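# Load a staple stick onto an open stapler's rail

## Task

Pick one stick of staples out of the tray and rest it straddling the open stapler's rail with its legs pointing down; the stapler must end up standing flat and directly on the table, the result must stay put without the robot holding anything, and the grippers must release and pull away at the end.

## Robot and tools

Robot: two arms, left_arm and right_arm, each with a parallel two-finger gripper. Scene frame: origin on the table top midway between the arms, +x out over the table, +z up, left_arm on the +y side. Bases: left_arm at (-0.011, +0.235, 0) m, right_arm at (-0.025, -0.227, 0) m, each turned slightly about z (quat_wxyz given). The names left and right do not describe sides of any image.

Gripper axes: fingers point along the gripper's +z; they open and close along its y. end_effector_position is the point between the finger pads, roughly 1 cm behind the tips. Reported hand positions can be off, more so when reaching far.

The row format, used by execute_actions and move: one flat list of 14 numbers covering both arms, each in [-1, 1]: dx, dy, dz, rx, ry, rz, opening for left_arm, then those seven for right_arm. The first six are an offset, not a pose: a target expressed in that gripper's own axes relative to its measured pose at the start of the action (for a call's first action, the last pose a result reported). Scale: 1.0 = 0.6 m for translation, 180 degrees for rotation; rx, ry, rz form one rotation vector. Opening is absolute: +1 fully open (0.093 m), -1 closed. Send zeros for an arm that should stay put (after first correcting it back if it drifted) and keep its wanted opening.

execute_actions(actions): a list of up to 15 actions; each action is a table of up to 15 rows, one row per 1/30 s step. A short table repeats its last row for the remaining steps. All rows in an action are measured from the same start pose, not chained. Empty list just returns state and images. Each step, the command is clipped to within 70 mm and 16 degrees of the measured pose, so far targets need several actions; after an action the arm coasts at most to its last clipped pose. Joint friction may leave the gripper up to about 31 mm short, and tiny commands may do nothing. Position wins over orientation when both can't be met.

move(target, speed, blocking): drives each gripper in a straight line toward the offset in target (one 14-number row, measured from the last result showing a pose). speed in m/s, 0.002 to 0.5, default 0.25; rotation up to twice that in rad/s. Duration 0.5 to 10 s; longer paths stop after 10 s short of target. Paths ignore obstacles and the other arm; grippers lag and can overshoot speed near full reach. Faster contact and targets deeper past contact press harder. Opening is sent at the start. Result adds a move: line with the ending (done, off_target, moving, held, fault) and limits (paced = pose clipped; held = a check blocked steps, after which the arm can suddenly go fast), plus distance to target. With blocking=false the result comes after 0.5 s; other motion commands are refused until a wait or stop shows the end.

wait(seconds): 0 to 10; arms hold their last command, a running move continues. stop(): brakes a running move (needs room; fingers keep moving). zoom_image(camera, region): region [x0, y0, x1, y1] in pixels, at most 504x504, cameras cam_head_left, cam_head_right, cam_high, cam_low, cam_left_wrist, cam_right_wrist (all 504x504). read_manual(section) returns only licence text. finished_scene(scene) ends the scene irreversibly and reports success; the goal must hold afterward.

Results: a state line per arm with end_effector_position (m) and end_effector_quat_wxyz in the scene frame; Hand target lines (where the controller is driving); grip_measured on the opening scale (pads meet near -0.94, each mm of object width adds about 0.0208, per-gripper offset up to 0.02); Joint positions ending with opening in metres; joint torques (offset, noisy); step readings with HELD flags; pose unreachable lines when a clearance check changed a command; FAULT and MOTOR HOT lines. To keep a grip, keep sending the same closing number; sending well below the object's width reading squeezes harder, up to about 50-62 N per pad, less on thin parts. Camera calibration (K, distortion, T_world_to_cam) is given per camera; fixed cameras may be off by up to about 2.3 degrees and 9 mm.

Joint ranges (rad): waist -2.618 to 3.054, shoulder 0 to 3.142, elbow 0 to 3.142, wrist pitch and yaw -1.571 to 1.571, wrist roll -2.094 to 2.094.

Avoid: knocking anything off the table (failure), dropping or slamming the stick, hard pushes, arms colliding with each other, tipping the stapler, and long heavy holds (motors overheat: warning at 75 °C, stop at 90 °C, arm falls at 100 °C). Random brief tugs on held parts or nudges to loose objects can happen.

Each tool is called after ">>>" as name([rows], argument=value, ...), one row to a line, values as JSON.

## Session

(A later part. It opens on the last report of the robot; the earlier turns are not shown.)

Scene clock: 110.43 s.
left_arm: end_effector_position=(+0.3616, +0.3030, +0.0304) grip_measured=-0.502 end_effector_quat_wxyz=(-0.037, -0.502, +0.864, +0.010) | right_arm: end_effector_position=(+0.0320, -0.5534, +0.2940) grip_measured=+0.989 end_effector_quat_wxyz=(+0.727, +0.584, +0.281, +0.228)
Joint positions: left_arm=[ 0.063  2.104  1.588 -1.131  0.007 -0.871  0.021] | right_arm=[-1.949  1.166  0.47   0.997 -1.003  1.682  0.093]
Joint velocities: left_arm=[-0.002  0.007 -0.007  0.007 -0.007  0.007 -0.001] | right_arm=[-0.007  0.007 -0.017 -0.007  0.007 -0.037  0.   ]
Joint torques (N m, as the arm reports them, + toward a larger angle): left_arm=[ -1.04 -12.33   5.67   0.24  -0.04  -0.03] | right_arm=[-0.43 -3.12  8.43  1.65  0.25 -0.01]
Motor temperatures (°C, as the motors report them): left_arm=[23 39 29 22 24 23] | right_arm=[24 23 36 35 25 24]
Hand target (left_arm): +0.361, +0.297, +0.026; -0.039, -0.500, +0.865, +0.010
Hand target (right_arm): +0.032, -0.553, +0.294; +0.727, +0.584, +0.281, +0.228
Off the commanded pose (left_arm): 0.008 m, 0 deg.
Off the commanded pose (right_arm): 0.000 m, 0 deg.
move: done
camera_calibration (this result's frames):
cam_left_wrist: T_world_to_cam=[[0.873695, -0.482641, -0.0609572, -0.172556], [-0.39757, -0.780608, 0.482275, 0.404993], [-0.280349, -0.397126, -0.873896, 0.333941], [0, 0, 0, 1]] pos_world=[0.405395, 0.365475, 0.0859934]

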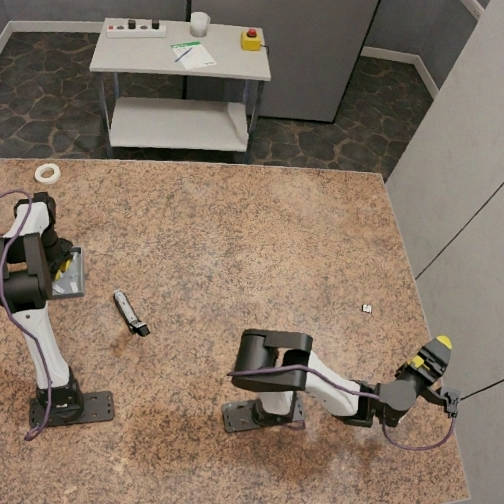

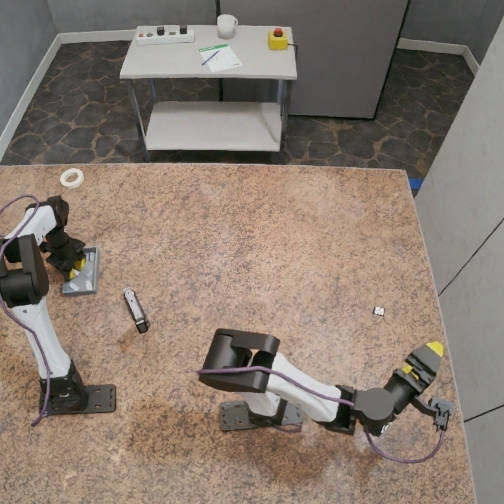

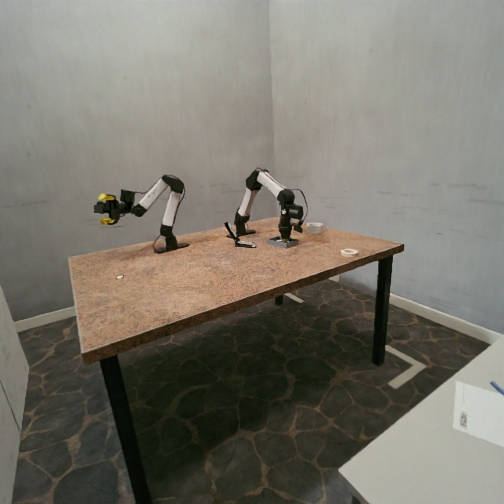

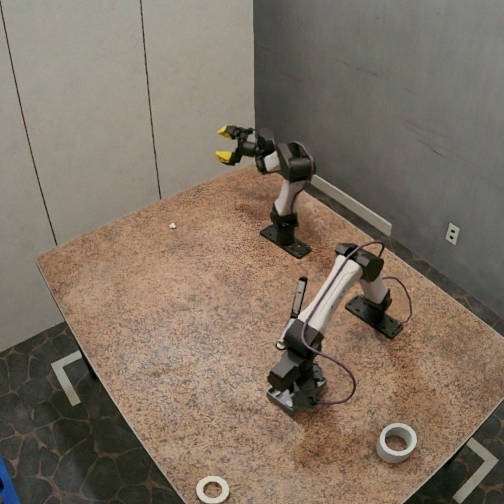

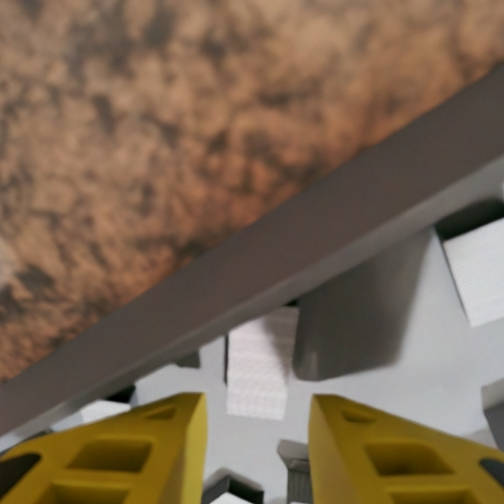

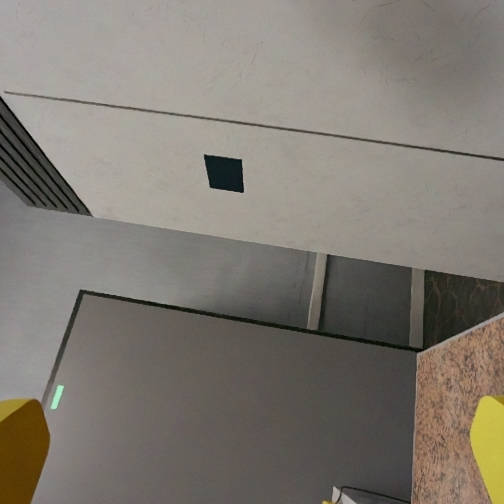

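>>> move(target=[0.028,0,0.002,0,0,0,-0.5,0,0,0,0,0,0,1], speed=0.04)

>>> move(target=[0,0,0.035,0,0,0,-0.5,0,0,0,0,0,0,1], speed=0.04)

Scene clock: 123.27 s.
left_arm: end_effector_position=(+0.3532, +0.2924, +0.0282) grip_measured=-0.502 end_effector_quat_wxyz=(-0.043, -0.501, +0.864, +0.013) | right_arm: end_effector_position=(+0.0320, -0.5534, +0.2940) grip_measured=+0.989 end_effector_quat_wxyz=(+0.727, +0.584, +0.281, +0.228)
Joint positions: left_arm=[ 0.039  2.081  1.541 -1.12   0.007 -0.892  0.021] | right_arm=[-1.949  1.166  0.47   0.997 -1.003  1.682  0.093]
Joint velocities: left_arm=[ 0.012 -0.007  0.007  0.022  0.007  0.022 -0.001] | right_arm=[ 0.002  0.002 -0.017  0.022 -0.037 -0.051  0.001]
Joint torques (N m, as the arm reports them, + toward a larger angle): left_arm=[ -0.62 -14.     5.35   0.2    0.    -0.03] | right_arm=[-0.29 -3.08  8.38  1.63  0.24 -0.04]
Motor temperatures (°C, as the motors report them): left_arm=[23 40 28 22 24 23] | right_arm=[24 24 36 35 25 24]
Hand target (left_arm): +0.353, +0.288, +0.030; -0.038, -0.502, +0.864, +0.010
Hand target (right_arm): +0.032, -0.553, +0.294; +0.727, +0.584, +0.281, +0.228
Off the commanded pose (left_arm): 0.004 m, 1 deg.
Off the commanded pose (right_arm): 0.000 m, 0 deg.
move: done
camera_calibration (this result's frames):
cam_left_wrist: T_world_to_cam=[[0.871514, -0.485062, -0.0719565, -0.168616], [-0.393481, -0.779316, 0.487688, 0.392464], [-0.292636, -0.396713, -0.870048, 0.329588], [0, 0, 0, 1]] pos_world=[0.397828, 0.354816, 0.0832251]

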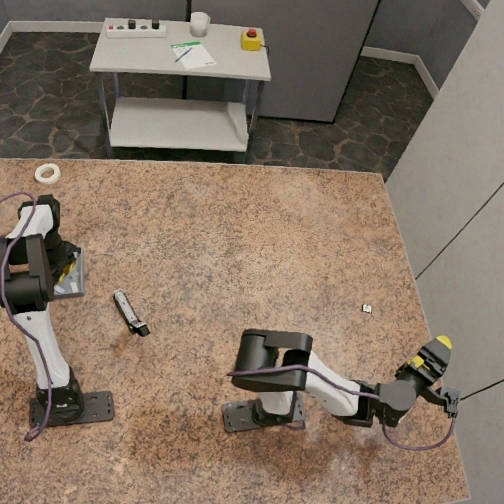

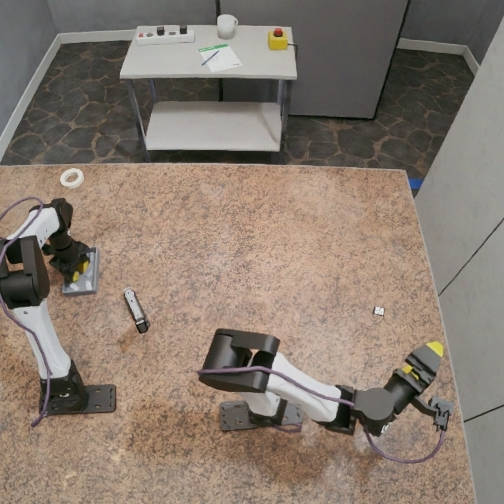

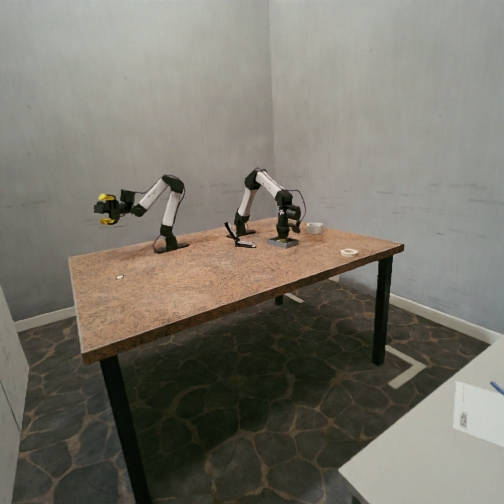

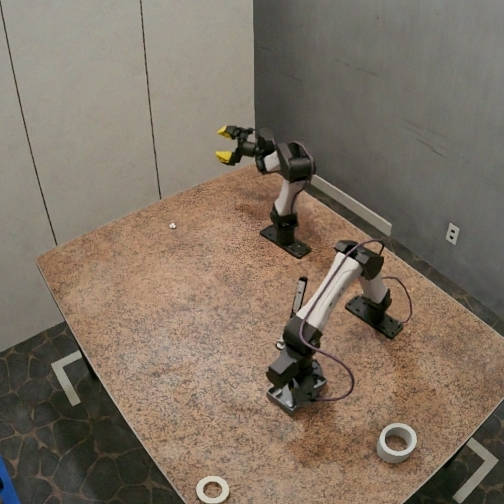

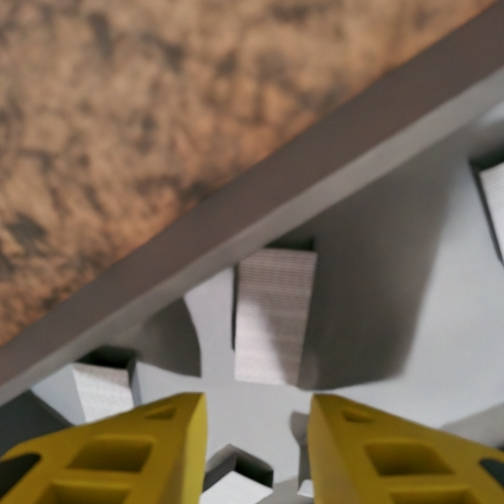

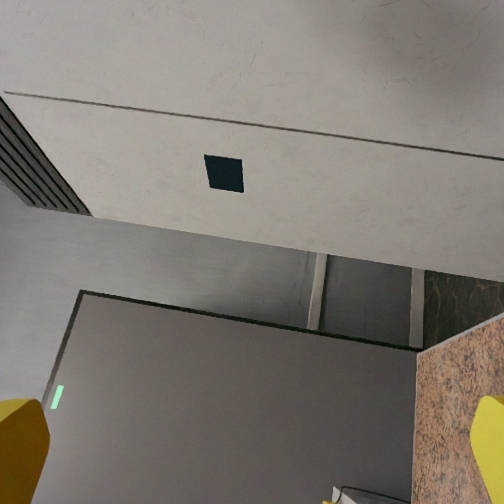

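Scene clock: 124.03 s.
left_arm: end_effector_position=(+0.3526, +0.2923, +0.0206) grip_measured=-0.502 end_effector_quat_wxyz=(-0.039, -0.501, +0.864, +0.011) | right_arm: end_effector_position=(+0.0320, -0.5534, +0.2940) grip_measured=+0.989 end_effector_quat_wxyz=(+0.727, +0.584, +0.281, +0.228)
Joint positions: left_arm=[ 0.039  2.081  1.51  -1.082  0.007 -0.892  0.021] | right_arm=[-1.949  1.166  0.47   0.997 -1.003  1.682  0.093]
Joint velocities: left_arm=[-0.002 -0.002 -0.007 -0.125 -0.007 -0.051  0.001] | right_arm=[-0.002 -0.002  0.012 -0.007  0.022  0.022 -0.001]
Joint torques (N m, as the arm reports them, + toward a larger angle): left_arm=[  0.1  -10.45   4.17   0.47  -0.04   0.03] | right_arm=[-0.22 -2.97  8.34  1.64  0.28 -0.04]
Motor temperatures (°C, as the motors report them): left_arm=[23 40 28 22 24 23] | right_arm=[24 24 36 35 25 24]
Hand target (left_arm): +0.351, +0.292, +0.008; -0.043, -0.501, +0.864, +0.013
Hand target (right_arm): +0.032, -0.553, +0.294; +0.727, +0.584, +0.281, +0.228
Off the commanded pose (left_arm): 0.013 m, 0 deg.
Off the commanded pose (right_arm): 0.000 m, 0 deg.
move: off_target (left_arm)
camera_calibration (this result's frames):
cam_left_wrist: T_world_to_cam=[[0.872034, -0.484979, -0.0659725, -0.169047], [-0.397141, -0.779901, 0.483771, 0.397406], [-0.286071, -0.395664, -0.872705, 0.320237], [0, 0, 0, 1]] pos_world=[0.396851, 0.35466, 0.0760666]

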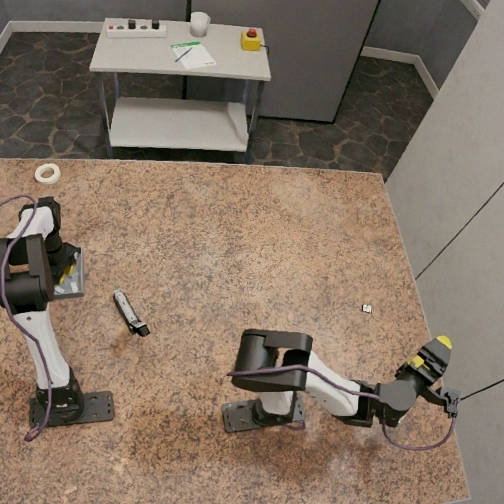

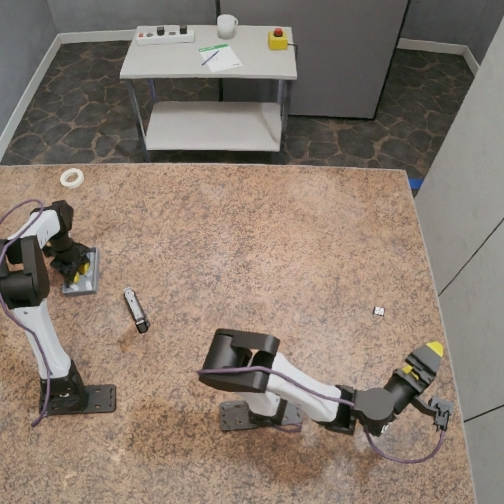

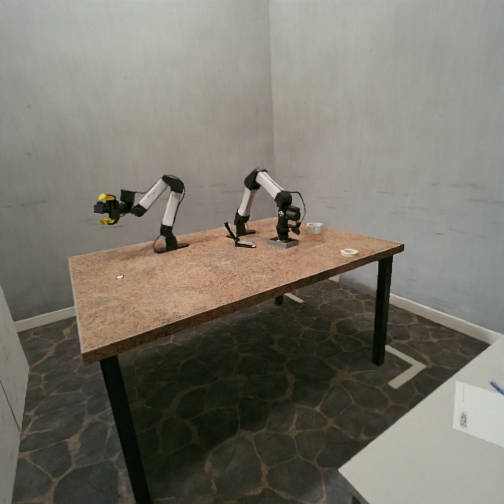

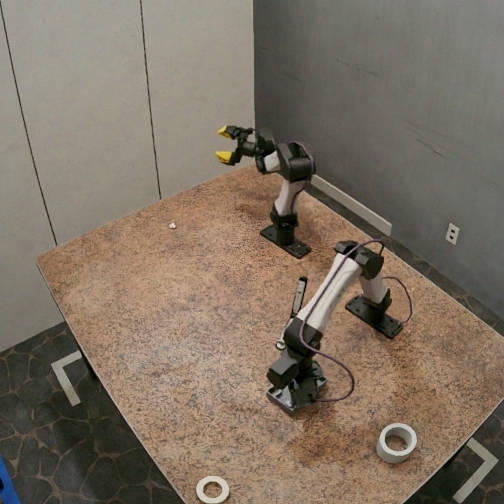

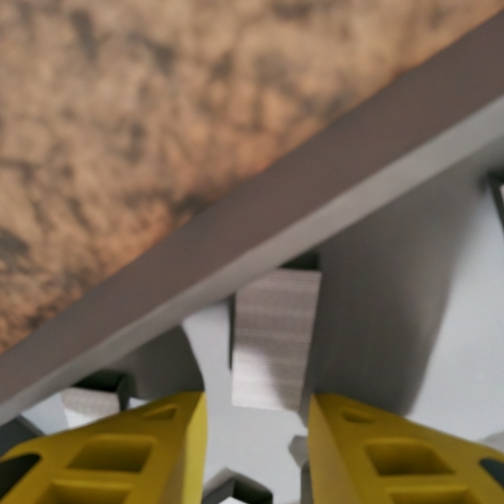

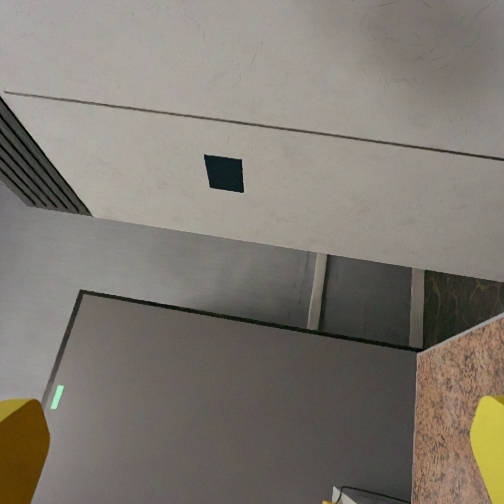

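>>> move(target=[-0.02,-0.003,0.012,0,0,0,-0.5,0,0,0,0,0,0,1], speed=0.03)

Scene clock: 132.67 s.
left_arm: end_effector_position=(+0.3537, +0.2935, +0.0209) grip_measured=-0.502 end_effector_quat_wxyz=(-0.044, -0.499, +0.865, +0.009) | right_arm: end_effector_position=(+0.0320, -0.5534, +0.2940) grip_measured=+0.989 end_effector_quat_wxyz=(+0.727, +0.584, +0.281, +0.228)
Joint positions: left_arm=[ 0.045  2.092  1.528 -1.096  0.014 -0.881  0.021] | right_arm=[-1.949  1.166  0.47   0.997 -1.003  1.682  0.093]
Joint velocities: left_arm=[-0.007 -0.007 -0.007 -0.037 -0.007 -0.037 -0.001] | right_arm=[-0.012 -0.002 -0.012 -0.022  0.066  0.081  0.   ]
Joint torques (N m, as the arm reports them, + toward a larger angle): left_arm=[ 1.38 -9.71  7.66  0.36 -0.12  0.14] | right_arm=[-0.47 -2.95  8.42  1.63  0.23 -0.04]
Motor temperatures (°C, as the motors report them): left_arm=[23 40 28 22 24 23] | right_arm=[24 24 37 36 25 24]
Hand target (left_arm): +0.359, +0.302, +0.013; -0.039, -0.501, +0.864, +0.012
Hand target (right_arm): +0.032, -0.553, +0.294; +0.727, +0.584, +0.281, +0.228
Off the commanded pose (left_arm): 0.013 m, 1 deg.
Off the commanded pose (right_arm): 0.000 m, 0 deg.
move: off_target (left_arm)
camera_calibration (this result's frames):
cam_left_wrist: T_world_to_cam=[[0.869552, -0.489338, -0.0665405, -0.167229], [-0.397506, -0.773494, 0.493657, 0.396633], [-0.293034, -0.40281, -0.867107, 0.325684], [0, 0, 0, 1]] pos_world=[0.398515, 0.35615, 0.0754751]

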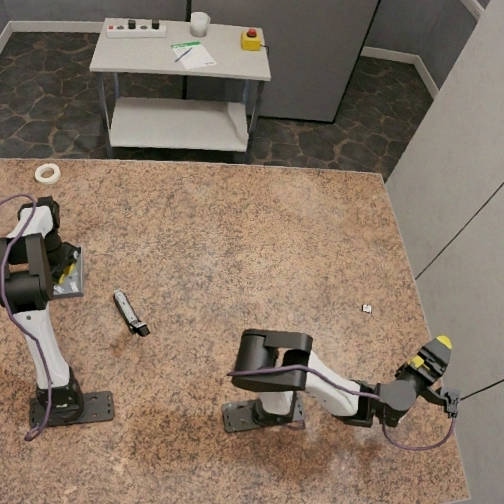

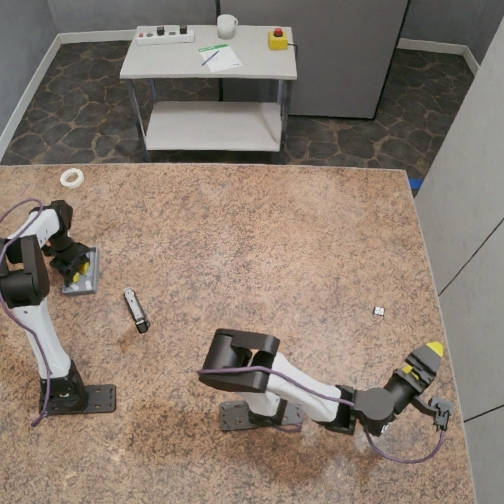

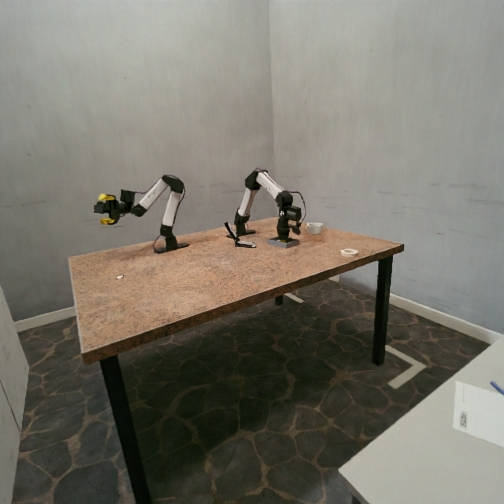

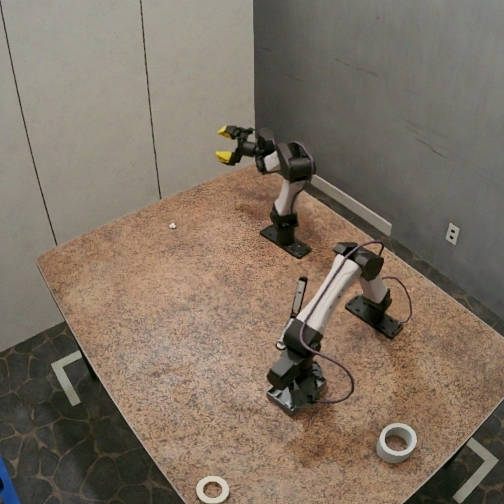

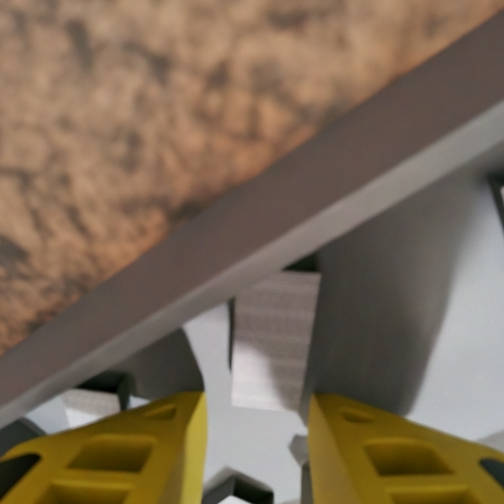

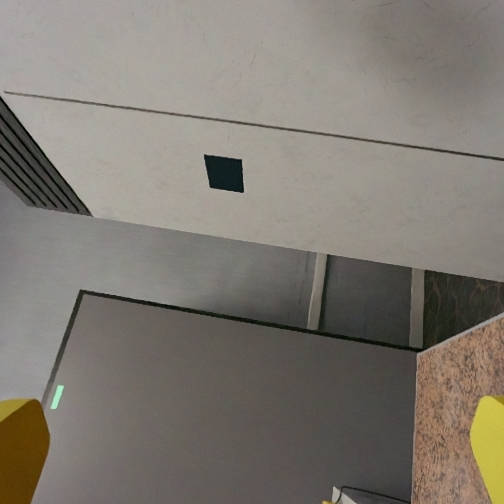

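>>> move(target=[0,0,-0.03,0,0,0,-0.55,0,0,0,0,0,0,1], speed=0.05)

>>> move(target=[-0.018,0,0,0,0,0,-0.55,0,0,0,0,0,0,1], speed=0.03)

>>> move(target=[0,0,0.04,0,0,0,-0.55,0,0,0,0,0,0,1], speed=0.04)

Scene clock: 145.70 s.
left_arm: end_effector_position=(+0.3514, +0.2925, +0.0298) grip_measured=-0.548 end_effector_quat_wxyz=(-0.054, -0.499, +0.865, +0.011) | right_arm: end_effector_position=(+0.0320, -0.5534, +0.2940) grip_measured=+0.989 end_effector_quat_wxyz=(+0.727, +0.584, +0.281, +0.228)
Joint positions: left_arm=[ 0.045  2.092  1.563 -1.152  0.018 -0.88   0.019] | right_arm=[-1.949  1.166  0.47   0.997 -1.003  1.682  0.093]
Joint velocities: left_arm=[-0.002  0.002 -0.007  0.051 -0.066 -0.066  0.   ] | right_arm=[-0.017 -0.007 -0.007 -0.066 -0.022  0.037 -0.001]
Joint torques (N m, as the arm reports them, + toward a larger angle): left_arm=[  0.23 -14.03   8.31  -0.02  -0.07   0.04] | right_arm=[-0.31 -3.01  8.42  1.61  0.24 -0.03]
Motor temperatures (°C, as the motors report them): left_arm=[23 39 29 22 24 23] | right_arm=[24 24 37 36 25 24]
Hand target (left_arm): +0.355, +0.294, +0.039; -0.044, -0.499, +0.865, +0.009
Hand target (right_arm): +0.032, -0.553, +0.294; +0.727, +0.584, +0.281, +0.228
Off the commanded pose (left_arm): 0.010 m, 1 deg.
Off the commanded pose (right_arm): 0.000 m, 0 deg.
move: done
camera_calibration (this result's frames):
cam_left_wrist: T_world_to_cam=[[0.867681, -0.490541, -0.080613, -0.16369], [-0.388065, -0.76972, 0.50689, 0.385783], [-0.310699, -0.408536, -0.858233, 0.339925], [0, 0, 0, 1]] pos_world=[0.397355, 0.355519, 0.0829895]

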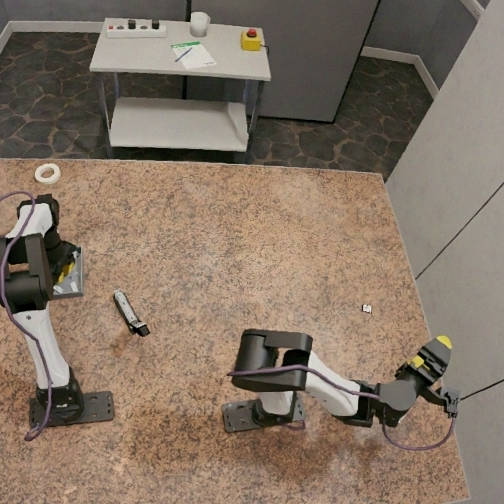

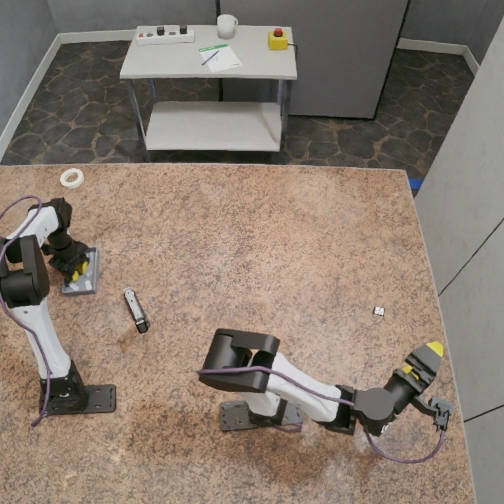

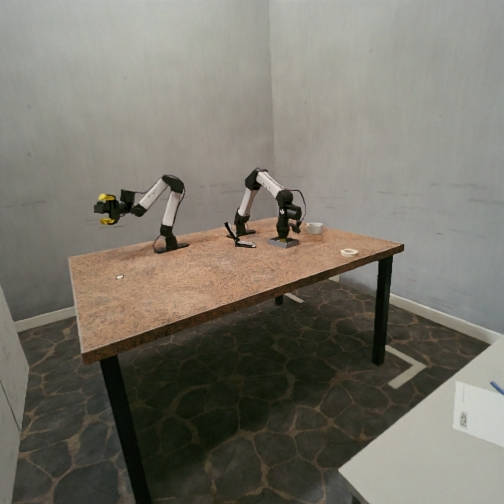

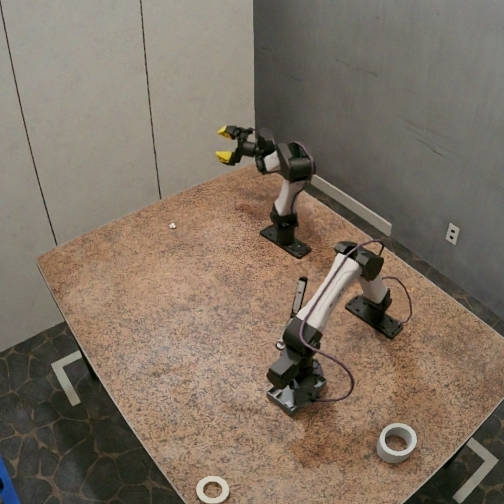

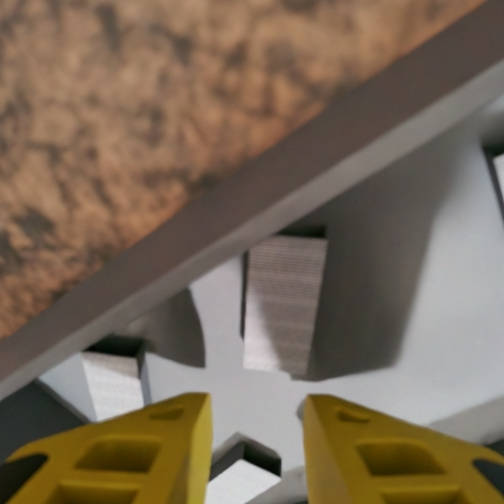

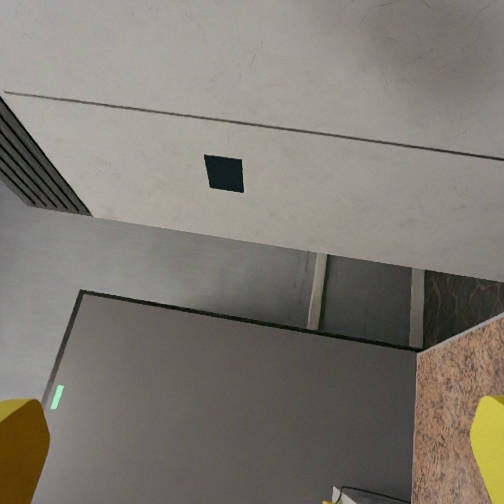

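Scene clock: 146.43 s.
left_arm: end_effector_position=(+0.3548, +0.2972, +0.0279) grip_measured=-0.548 end_effector_quat_wxyz=(-0.054, -0.499, +0.865, +0.010) | right_arm: end_effector_position=(+0.0320, -0.5534, +0.2940) grip_measured=+0.989 end_effector_quat_wxyz=(+0.727, +0.584, +0.281, +0.228)
Joint positions: left_arm=[ 0.056  2.109  1.582 -1.153  0.018 -0.87   0.019] | right_arm=[-1.949  1.166  0.47   0.997 -1.003  1.682  0.093]
Joint velocities: left_arm=[ 0.007 -0.017  0.002 -0.051 -0.037 -0.037 -0.001] | right_arm=[-0.032  0.002 -0.017  0.051 -0.051  0.037  0.   ]
Joint torques (N m, as the arm reports them, + toward a larger angle): left_arm=[  1.02 -11.83   8.34  -0.02  -0.04   0.15] | right_arm=[-0.27 -3.16  8.3   1.65  0.25 -0.04]
Motor temperatures (°C, as the motors report them): left_arm=[23 39 29 22 24 23] | right_arm=[24 24 37 36 25 24]
Hand target (left_arm): +0.357, +0.302, +0.029; -0.054, -0.499, +0.865, +0.011
Hand target (right_arm): +0.032, -0.553, +0.294; +0.727, +0.584, +0.281, +0.228
Off the commanded pose (left_arm): 0.005 m, 0 deg.
Off the commanded pose (right_arm): 0.000 m, 0 deg.
move: done
camera_calibration (this result's frames):
cam_left_wrist: T_world_to_cam=[[0.868146, -0.489905, -0.0794693, -0.164875], [-0.387807, -0.769526, 0.50738, 0.391518], [-0.309722, -0.409662, -0.85805, 0.341324], [0, 0, 0, 1]] pos_world=[0.400685, 0.360338, 0.0811223]

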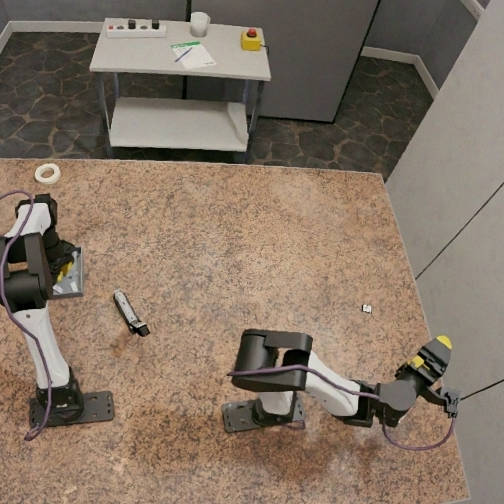

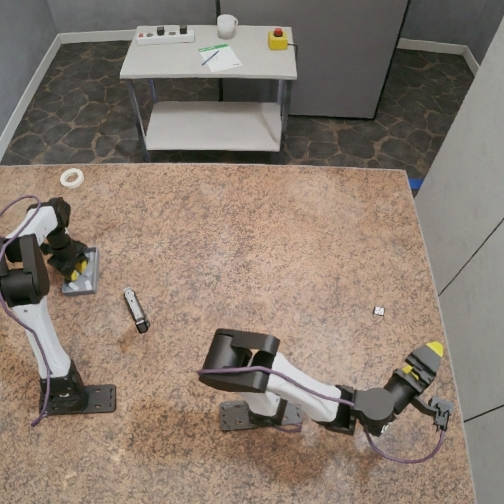

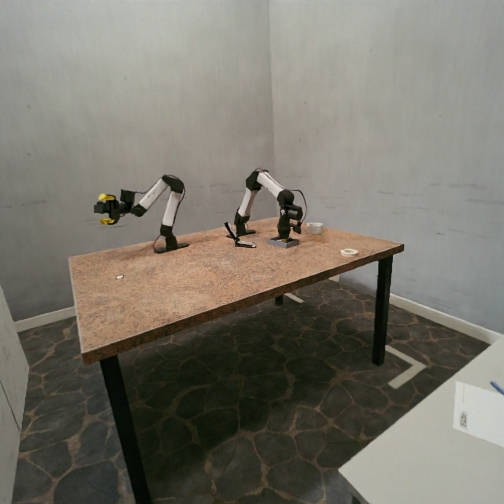

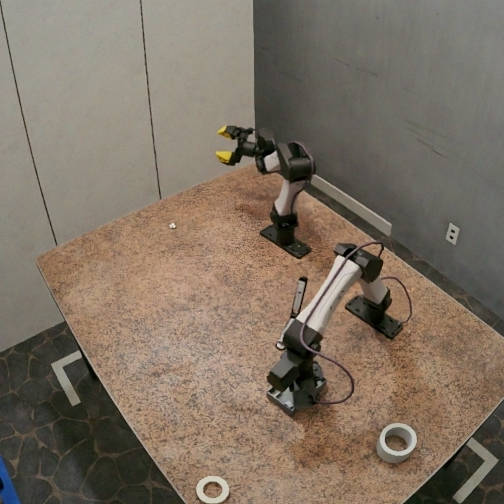

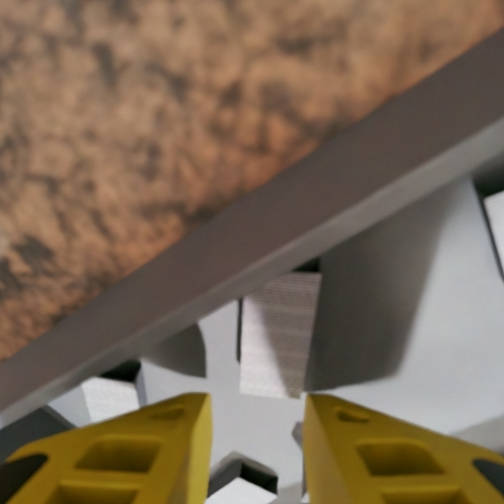

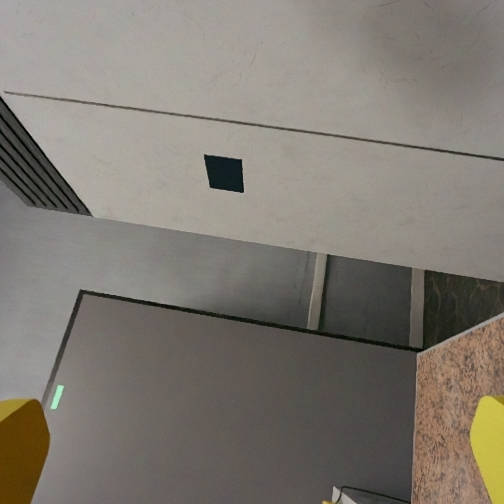

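Scene clock: 147.27 s.
left_arm: end_effector_position=(+0.3538, +0.2970, +0.0201) grip_measured=-0.548 end_effector_quat_wxyz=(-0.052, -0.499, +0.865, +0.009) | right_arm: end_effector_position=(+0.0320, -0.5534, +0.2940) grip_measured=+0.989 end_effector_quat_wxyz=(+0.727, +0.584, +0.281, +0.228)
Joint positions: left_arm=[ 0.056  2.109  1.55  -1.115  0.018 -0.87   0.019] | right_arm=[-1.949  1.166  0.47   0.997 -1.003  1.682  0.093]
Joint velocities: left_arm=[-0.012 -0.002 -0.002 -0.037 -0.037  0.022 -0.   ] | right_arm=[ 0.002 -0.007 -0.007 -0.037 -0.022 -0.007  0.001]
Joint torques (N m, as the arm reports them, + toward a larger angle): left_arm=[  0.15 -10.82   3.26   0.54  -0.06   0.05] | right_arm=[-0.35 -3.05  8.37  1.63  0.25 -0.05]
Motor temperatures (°C, as the motors report them): left_arm=[23 40 29 22 24 23] | right_arm=[24 24 37 36 25 24]
Hand target (left_arm): +0.352, +0.296, +0.005; -0.055, -0.499, +0.865, +0.011
Hand target (right_arm): +0.032, -0.553, +0.294; +0.727, +0.584, +0.281, +0.228
Off the commanded pose (left_arm): 0.016 m, 0 deg.
Off the commanded pose (right_arm): 0.000 m, 0 deg.
move: off_target (left_arm)
camera_calibration (this result's frames):
cam_left_wrist: T_world_to_cam=[[0.868581, -0.489828, -0.0750666, -0.164972], [-0.390658, -0.770032, 0.504418, 0.396193], [-0.304882, -0.408803, -0.86019, 0.332265], [0, 0, 0, 1]] pos_world=[0.399369, 0.360104, 0.073581]

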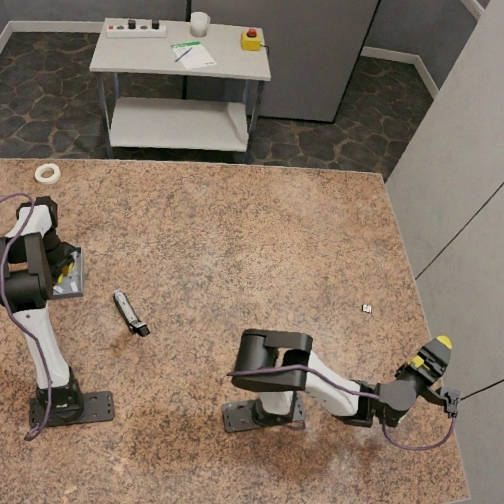

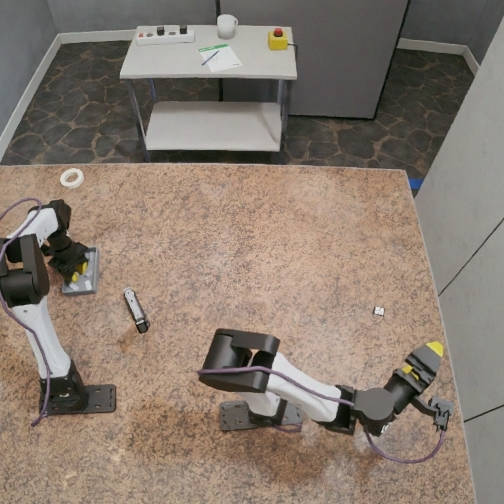

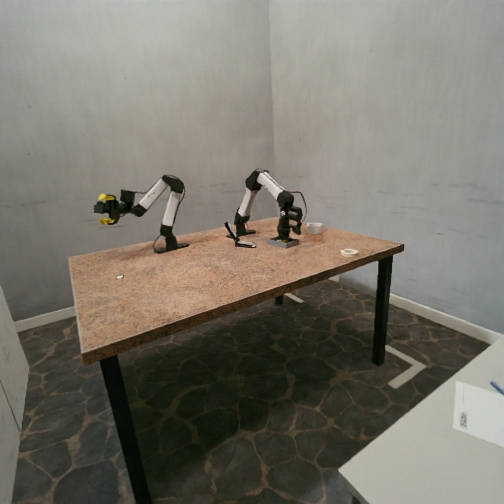

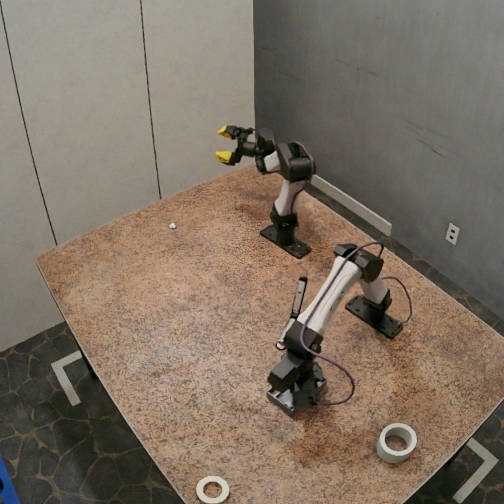

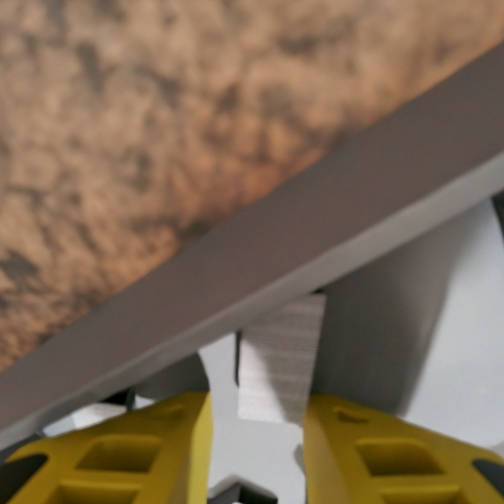

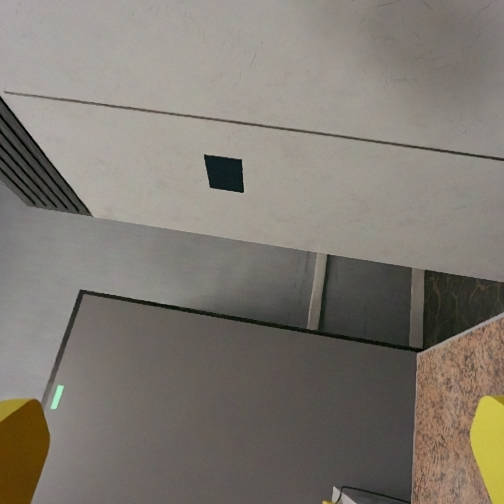

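>>> move(target=[0,0,-0.025,0,0,0,-0.42,0,0,0,0,0,0,1], speed=0.05)

>>> execute_actions([
  [[0,-0.015,0,0,0,0,-0.42,0,0,0,0,0,0,1]],
  [[0,0,0.03,0,0,0,-0.42,0,0,0,0,0,0,1]],
  [[0,0,0.02,0,0,0,-0.42,0,0,0,0,0,0,1]],
])

Scene clock: 156.50 s.
left_arm: end_effector_position=(+0.3522, +0.2974, +0.0283) grip_measured=-0.422 end_effector_quat_wxyz=(-0.057, -0.499, +0.865, +0.013) | right_arm: end_effector_position=(+0.0320, -0.5534, +0.2940) grip_measured=+0.989 end_effector_quat_wxyz=(+0.727, +0.584, +0.281, +0.228)
Joint positions: left_arm=[ 0.056  2.105  1.577 -1.158  0.014 -0.87   0.025] | right_arm=[-1.949  1.166  0.47   0.997 -1.003  1.682  0.093]
Joint velocities: left_arm=[-0.002  0.002 -0.002 -0.037  0.037  0.066 -0.   ] | right_arm=[ 0.007  0.002  0.002  0.007 -0.037 -0.022  0.   ]
Joint torques (N m, as the arm reports them, + toward a larger angle): left_arm=[  0.21 -13.47   8.35  -0.04   0.     0.05] | right_arm=[-0.33 -3.04  8.35  1.65  0.28 -0.01]
Motor temperatures (°C, as the motors report them): left_arm=[23 40 28 22 24 23] | right_arm=[24 24 37 37 25 24]
Hand target (left_arm): +0.355, +0.297, +0.035; -0.051, -0.499, +0.865, +0.009
Hand target (right_arm): +0.032, -0.553, +0.294; +0.727, +0.584, +0.281, +0.228
Off the commanded pose (left_arm): 0.007 m, 1 deg.
Off the commanded pose (right_arm): 0.000 m, 0 deg.
move: done
camera_calibration (this result's frames):
cam_left_wrist: T_world_to_cam=[[0.86735, -0.49006, -0.0868585, -0.161969], [-0.384559, -0.770681, 0.5081, 0.389639], [-0.31594, -0.407299, -0.856907, 0.342405], [0, 0, 0, 1]] pos_world=[0.398502, 0.360374, 0.0813655]

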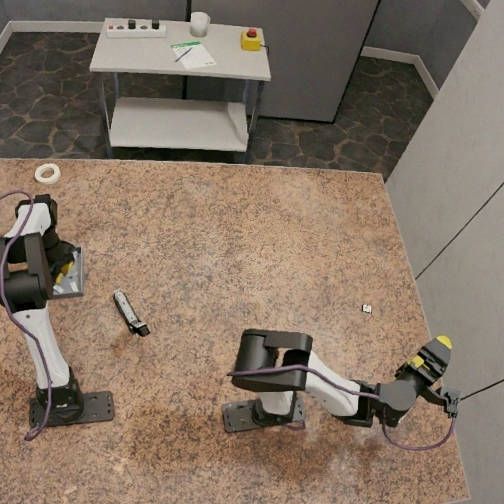

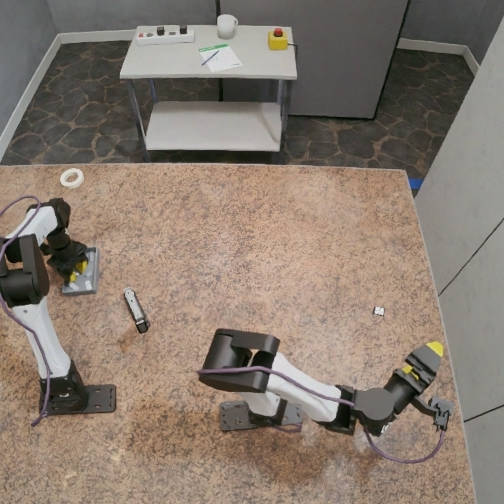

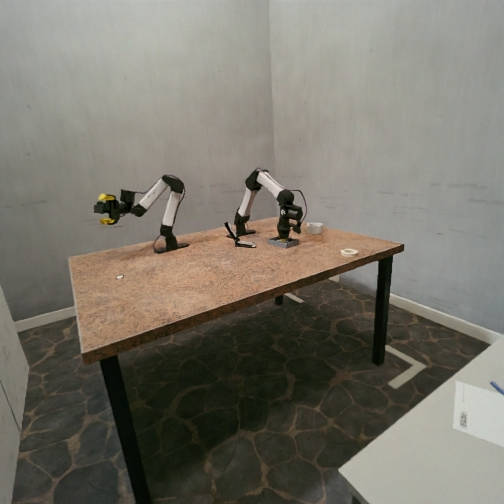

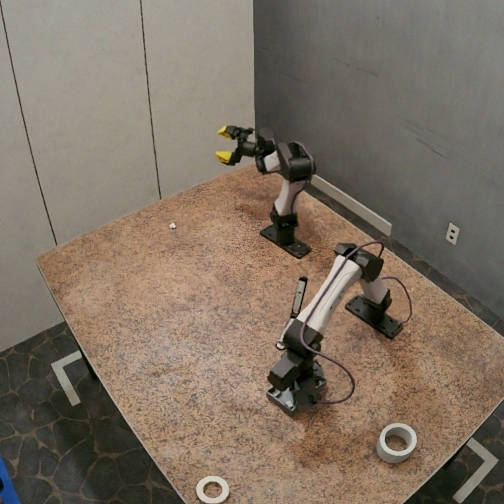

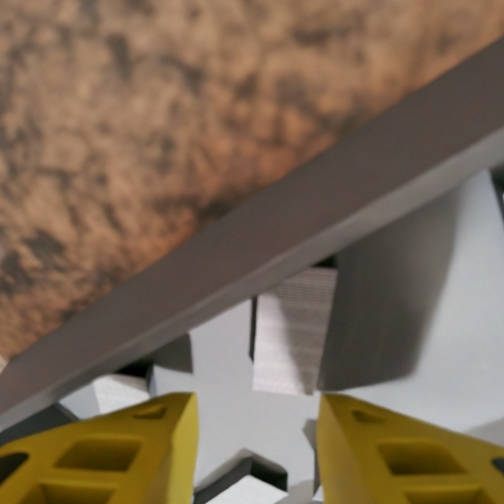

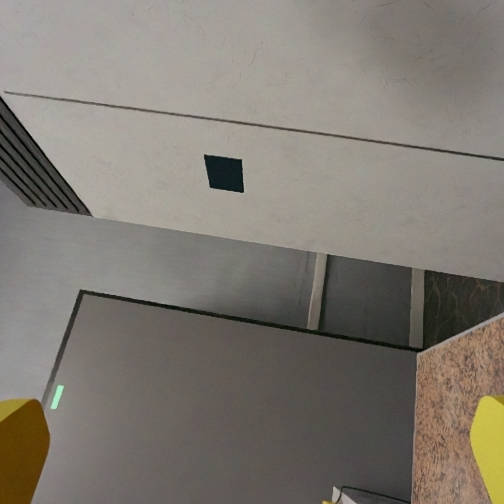

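Scene clock: 158.00 s.
left_arm: end_effector_position=(+0.3564, +0.2981, +0.0210) grip_measured=-0.422 end_effector_quat_wxyz=(-0.052, -0.501, +0.864, +0.012) | right_arm: end_effector_position=(+0.0320, -0.5534, +0.2940) grip_measured=+0.989 end_effector_quat_wxyz=(+0.727, +0.584, +0.281, +0.228)
Joint positions: left_arm=[ 0.056  2.12   1.572 -1.128  0.014 -0.874  0.025] | right_arm=[-1.949  1.166  0.47   0.997 -1.003  1.682  0.093]
Joint velocities: left_arm=[-0.007 -0.002 -0.012  0.037 -0.037 -0.007 -0.   ] | right_arm=[-0.022 -0.007 -0.007 -0.051  0.051 -0.007  0.   ]
Joint torques (N m, as the arm reports them, + toward a larger angle): left_arm=[  0.08 -11.86   3.59   0.49  -0.03   0.04] | right_arm=[-0.34 -3.19  8.41  1.62  0.25 -0.02]
Motor temperatures (°C, as the motors report them): left_arm=[23 40 28 22 24 23] | right_arm=[24 24 37 37 25 24]
Hand target (left_arm): +0.355, +0.298, +0.009; -0.053, -0.501, +0.864, +0.012
Hand target (right_arm): +0.032, -0.553, +0.294; +0.727, +0.584, +0.281, +0.228
Off the commanded pose (left_arm): 0.012 m, 0 deg.
Off the commanded pose (right_arm): 0.000 m, 0 deg.
Step readings (end_effector_position; steps 1 to 15: 1st action; 16 to 30: 2nd action; 31 to 45: 3rd action):
0: left_arm (+0.3522, +0.2974, +0.0283) | right_arm (+0.0320, -0.5534, +0.2940)
1: left_arm (+0.3523, +0.2974, +0.0284) | right_arm (+0.0320, -0.5534, +0.2940)
2: left_arm (+0.3534, +0.2976, +0.0282) | right_arm (+0.0320, -0.5534, +0.2940)
4: left_arm (+0.3552, +0.2979, +0.0276) | right_arm (+0.0320, -0.5534, +0.2940)
8: left_arm (+0.3553, +0.2980, +0.0265) | right_arm (+0.0320, -0.5534, +0.2940)
15: left_arm (+0.3552, +0.2979, +0.0264) | right_arm (+0.0320, -0.5534, +0.2940)
16: left_arm (+0.3554, +0.2980, +0.0248) | right_arm (+0.0320, -0.5534, +0.2940)
17: left_arm (+0.3555, +0.2980, +0.0227) | right_arm (+0.0320, -0.5534, +0.2940)
19: left_arm (+0.3559, +0.2980, +0.0217) | right_arm (+0.0320, -0.5534, +0.2940)
23: left_arm (+0.3563, +0.2981, +0.0210) | right_arm (+0.0320, -0.5534, +0.2940)
30: left_arm (+0.3563, +0.2981, +0.0210) | right_arm (+0.0320, -0.5534, +0.2940)
31: left_arm (+0.3564, +0.2981, +0.0210) | right_arm (+0.0320, -0.5534, +0.2940)
32: left_arm (+0.3564, +0.2981, +0.0210) | right_arm (+0.0320, -0.5534, +0.2940)
34: left_arm (+0.3564, +0.2981, +0.0210) | right_arm (+0.0320, -0.5534, +0.2940)
38: left_arm (+0.3564, +0.2981, +0.0210) | right_arm (+0.0320, -0.5534, +0.2940)
45: end_effector_position above
camera_calibration (this result's frames):
cam_left_wrist: T_world_to_cam=[[0.870365, -0.485923, -0.0796431, -0.168347], [-0.385719, -0.773349, 0.503142, 0.396783], [-0.30608, -0.407197, -0.860526, 0.334274], [0, 0, 0, 1]] pos_world=[0.401885, 0.361164, 0.0746055]

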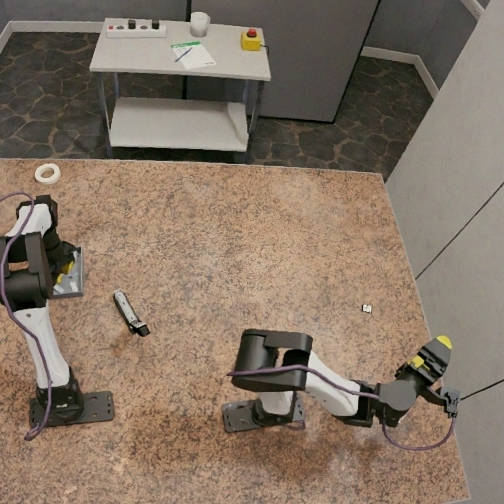

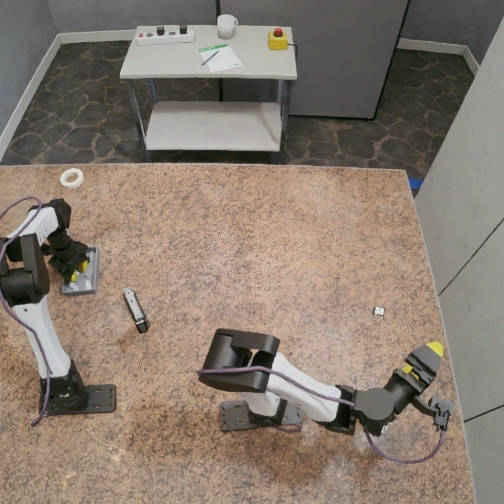

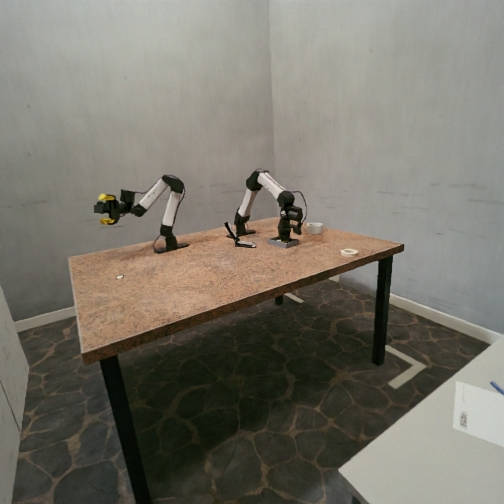

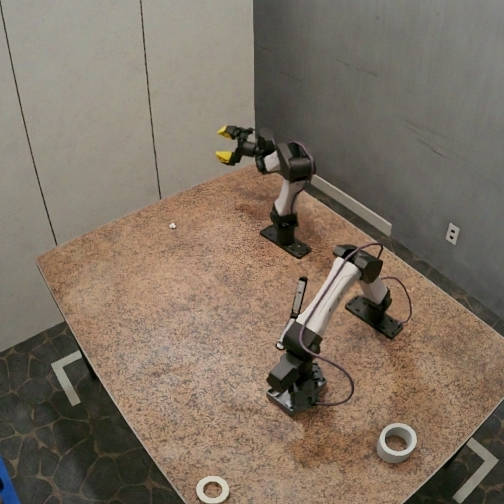

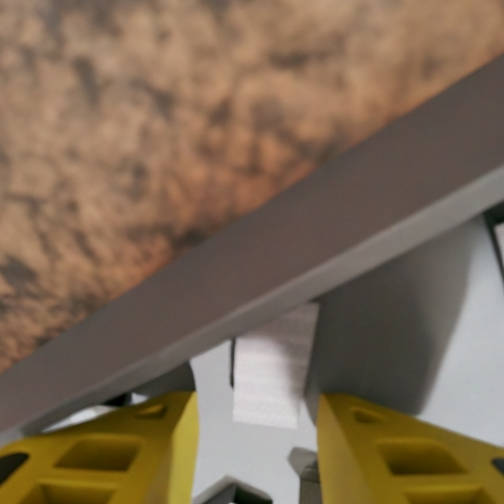

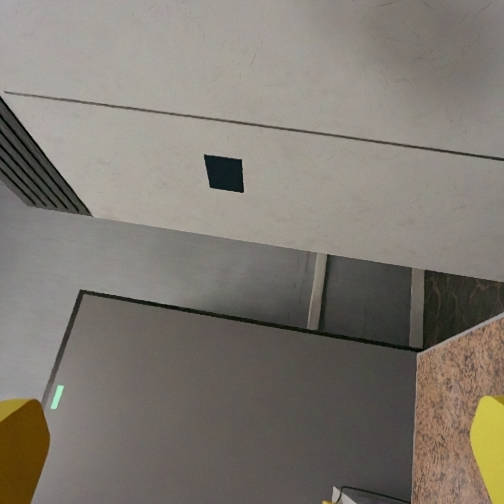

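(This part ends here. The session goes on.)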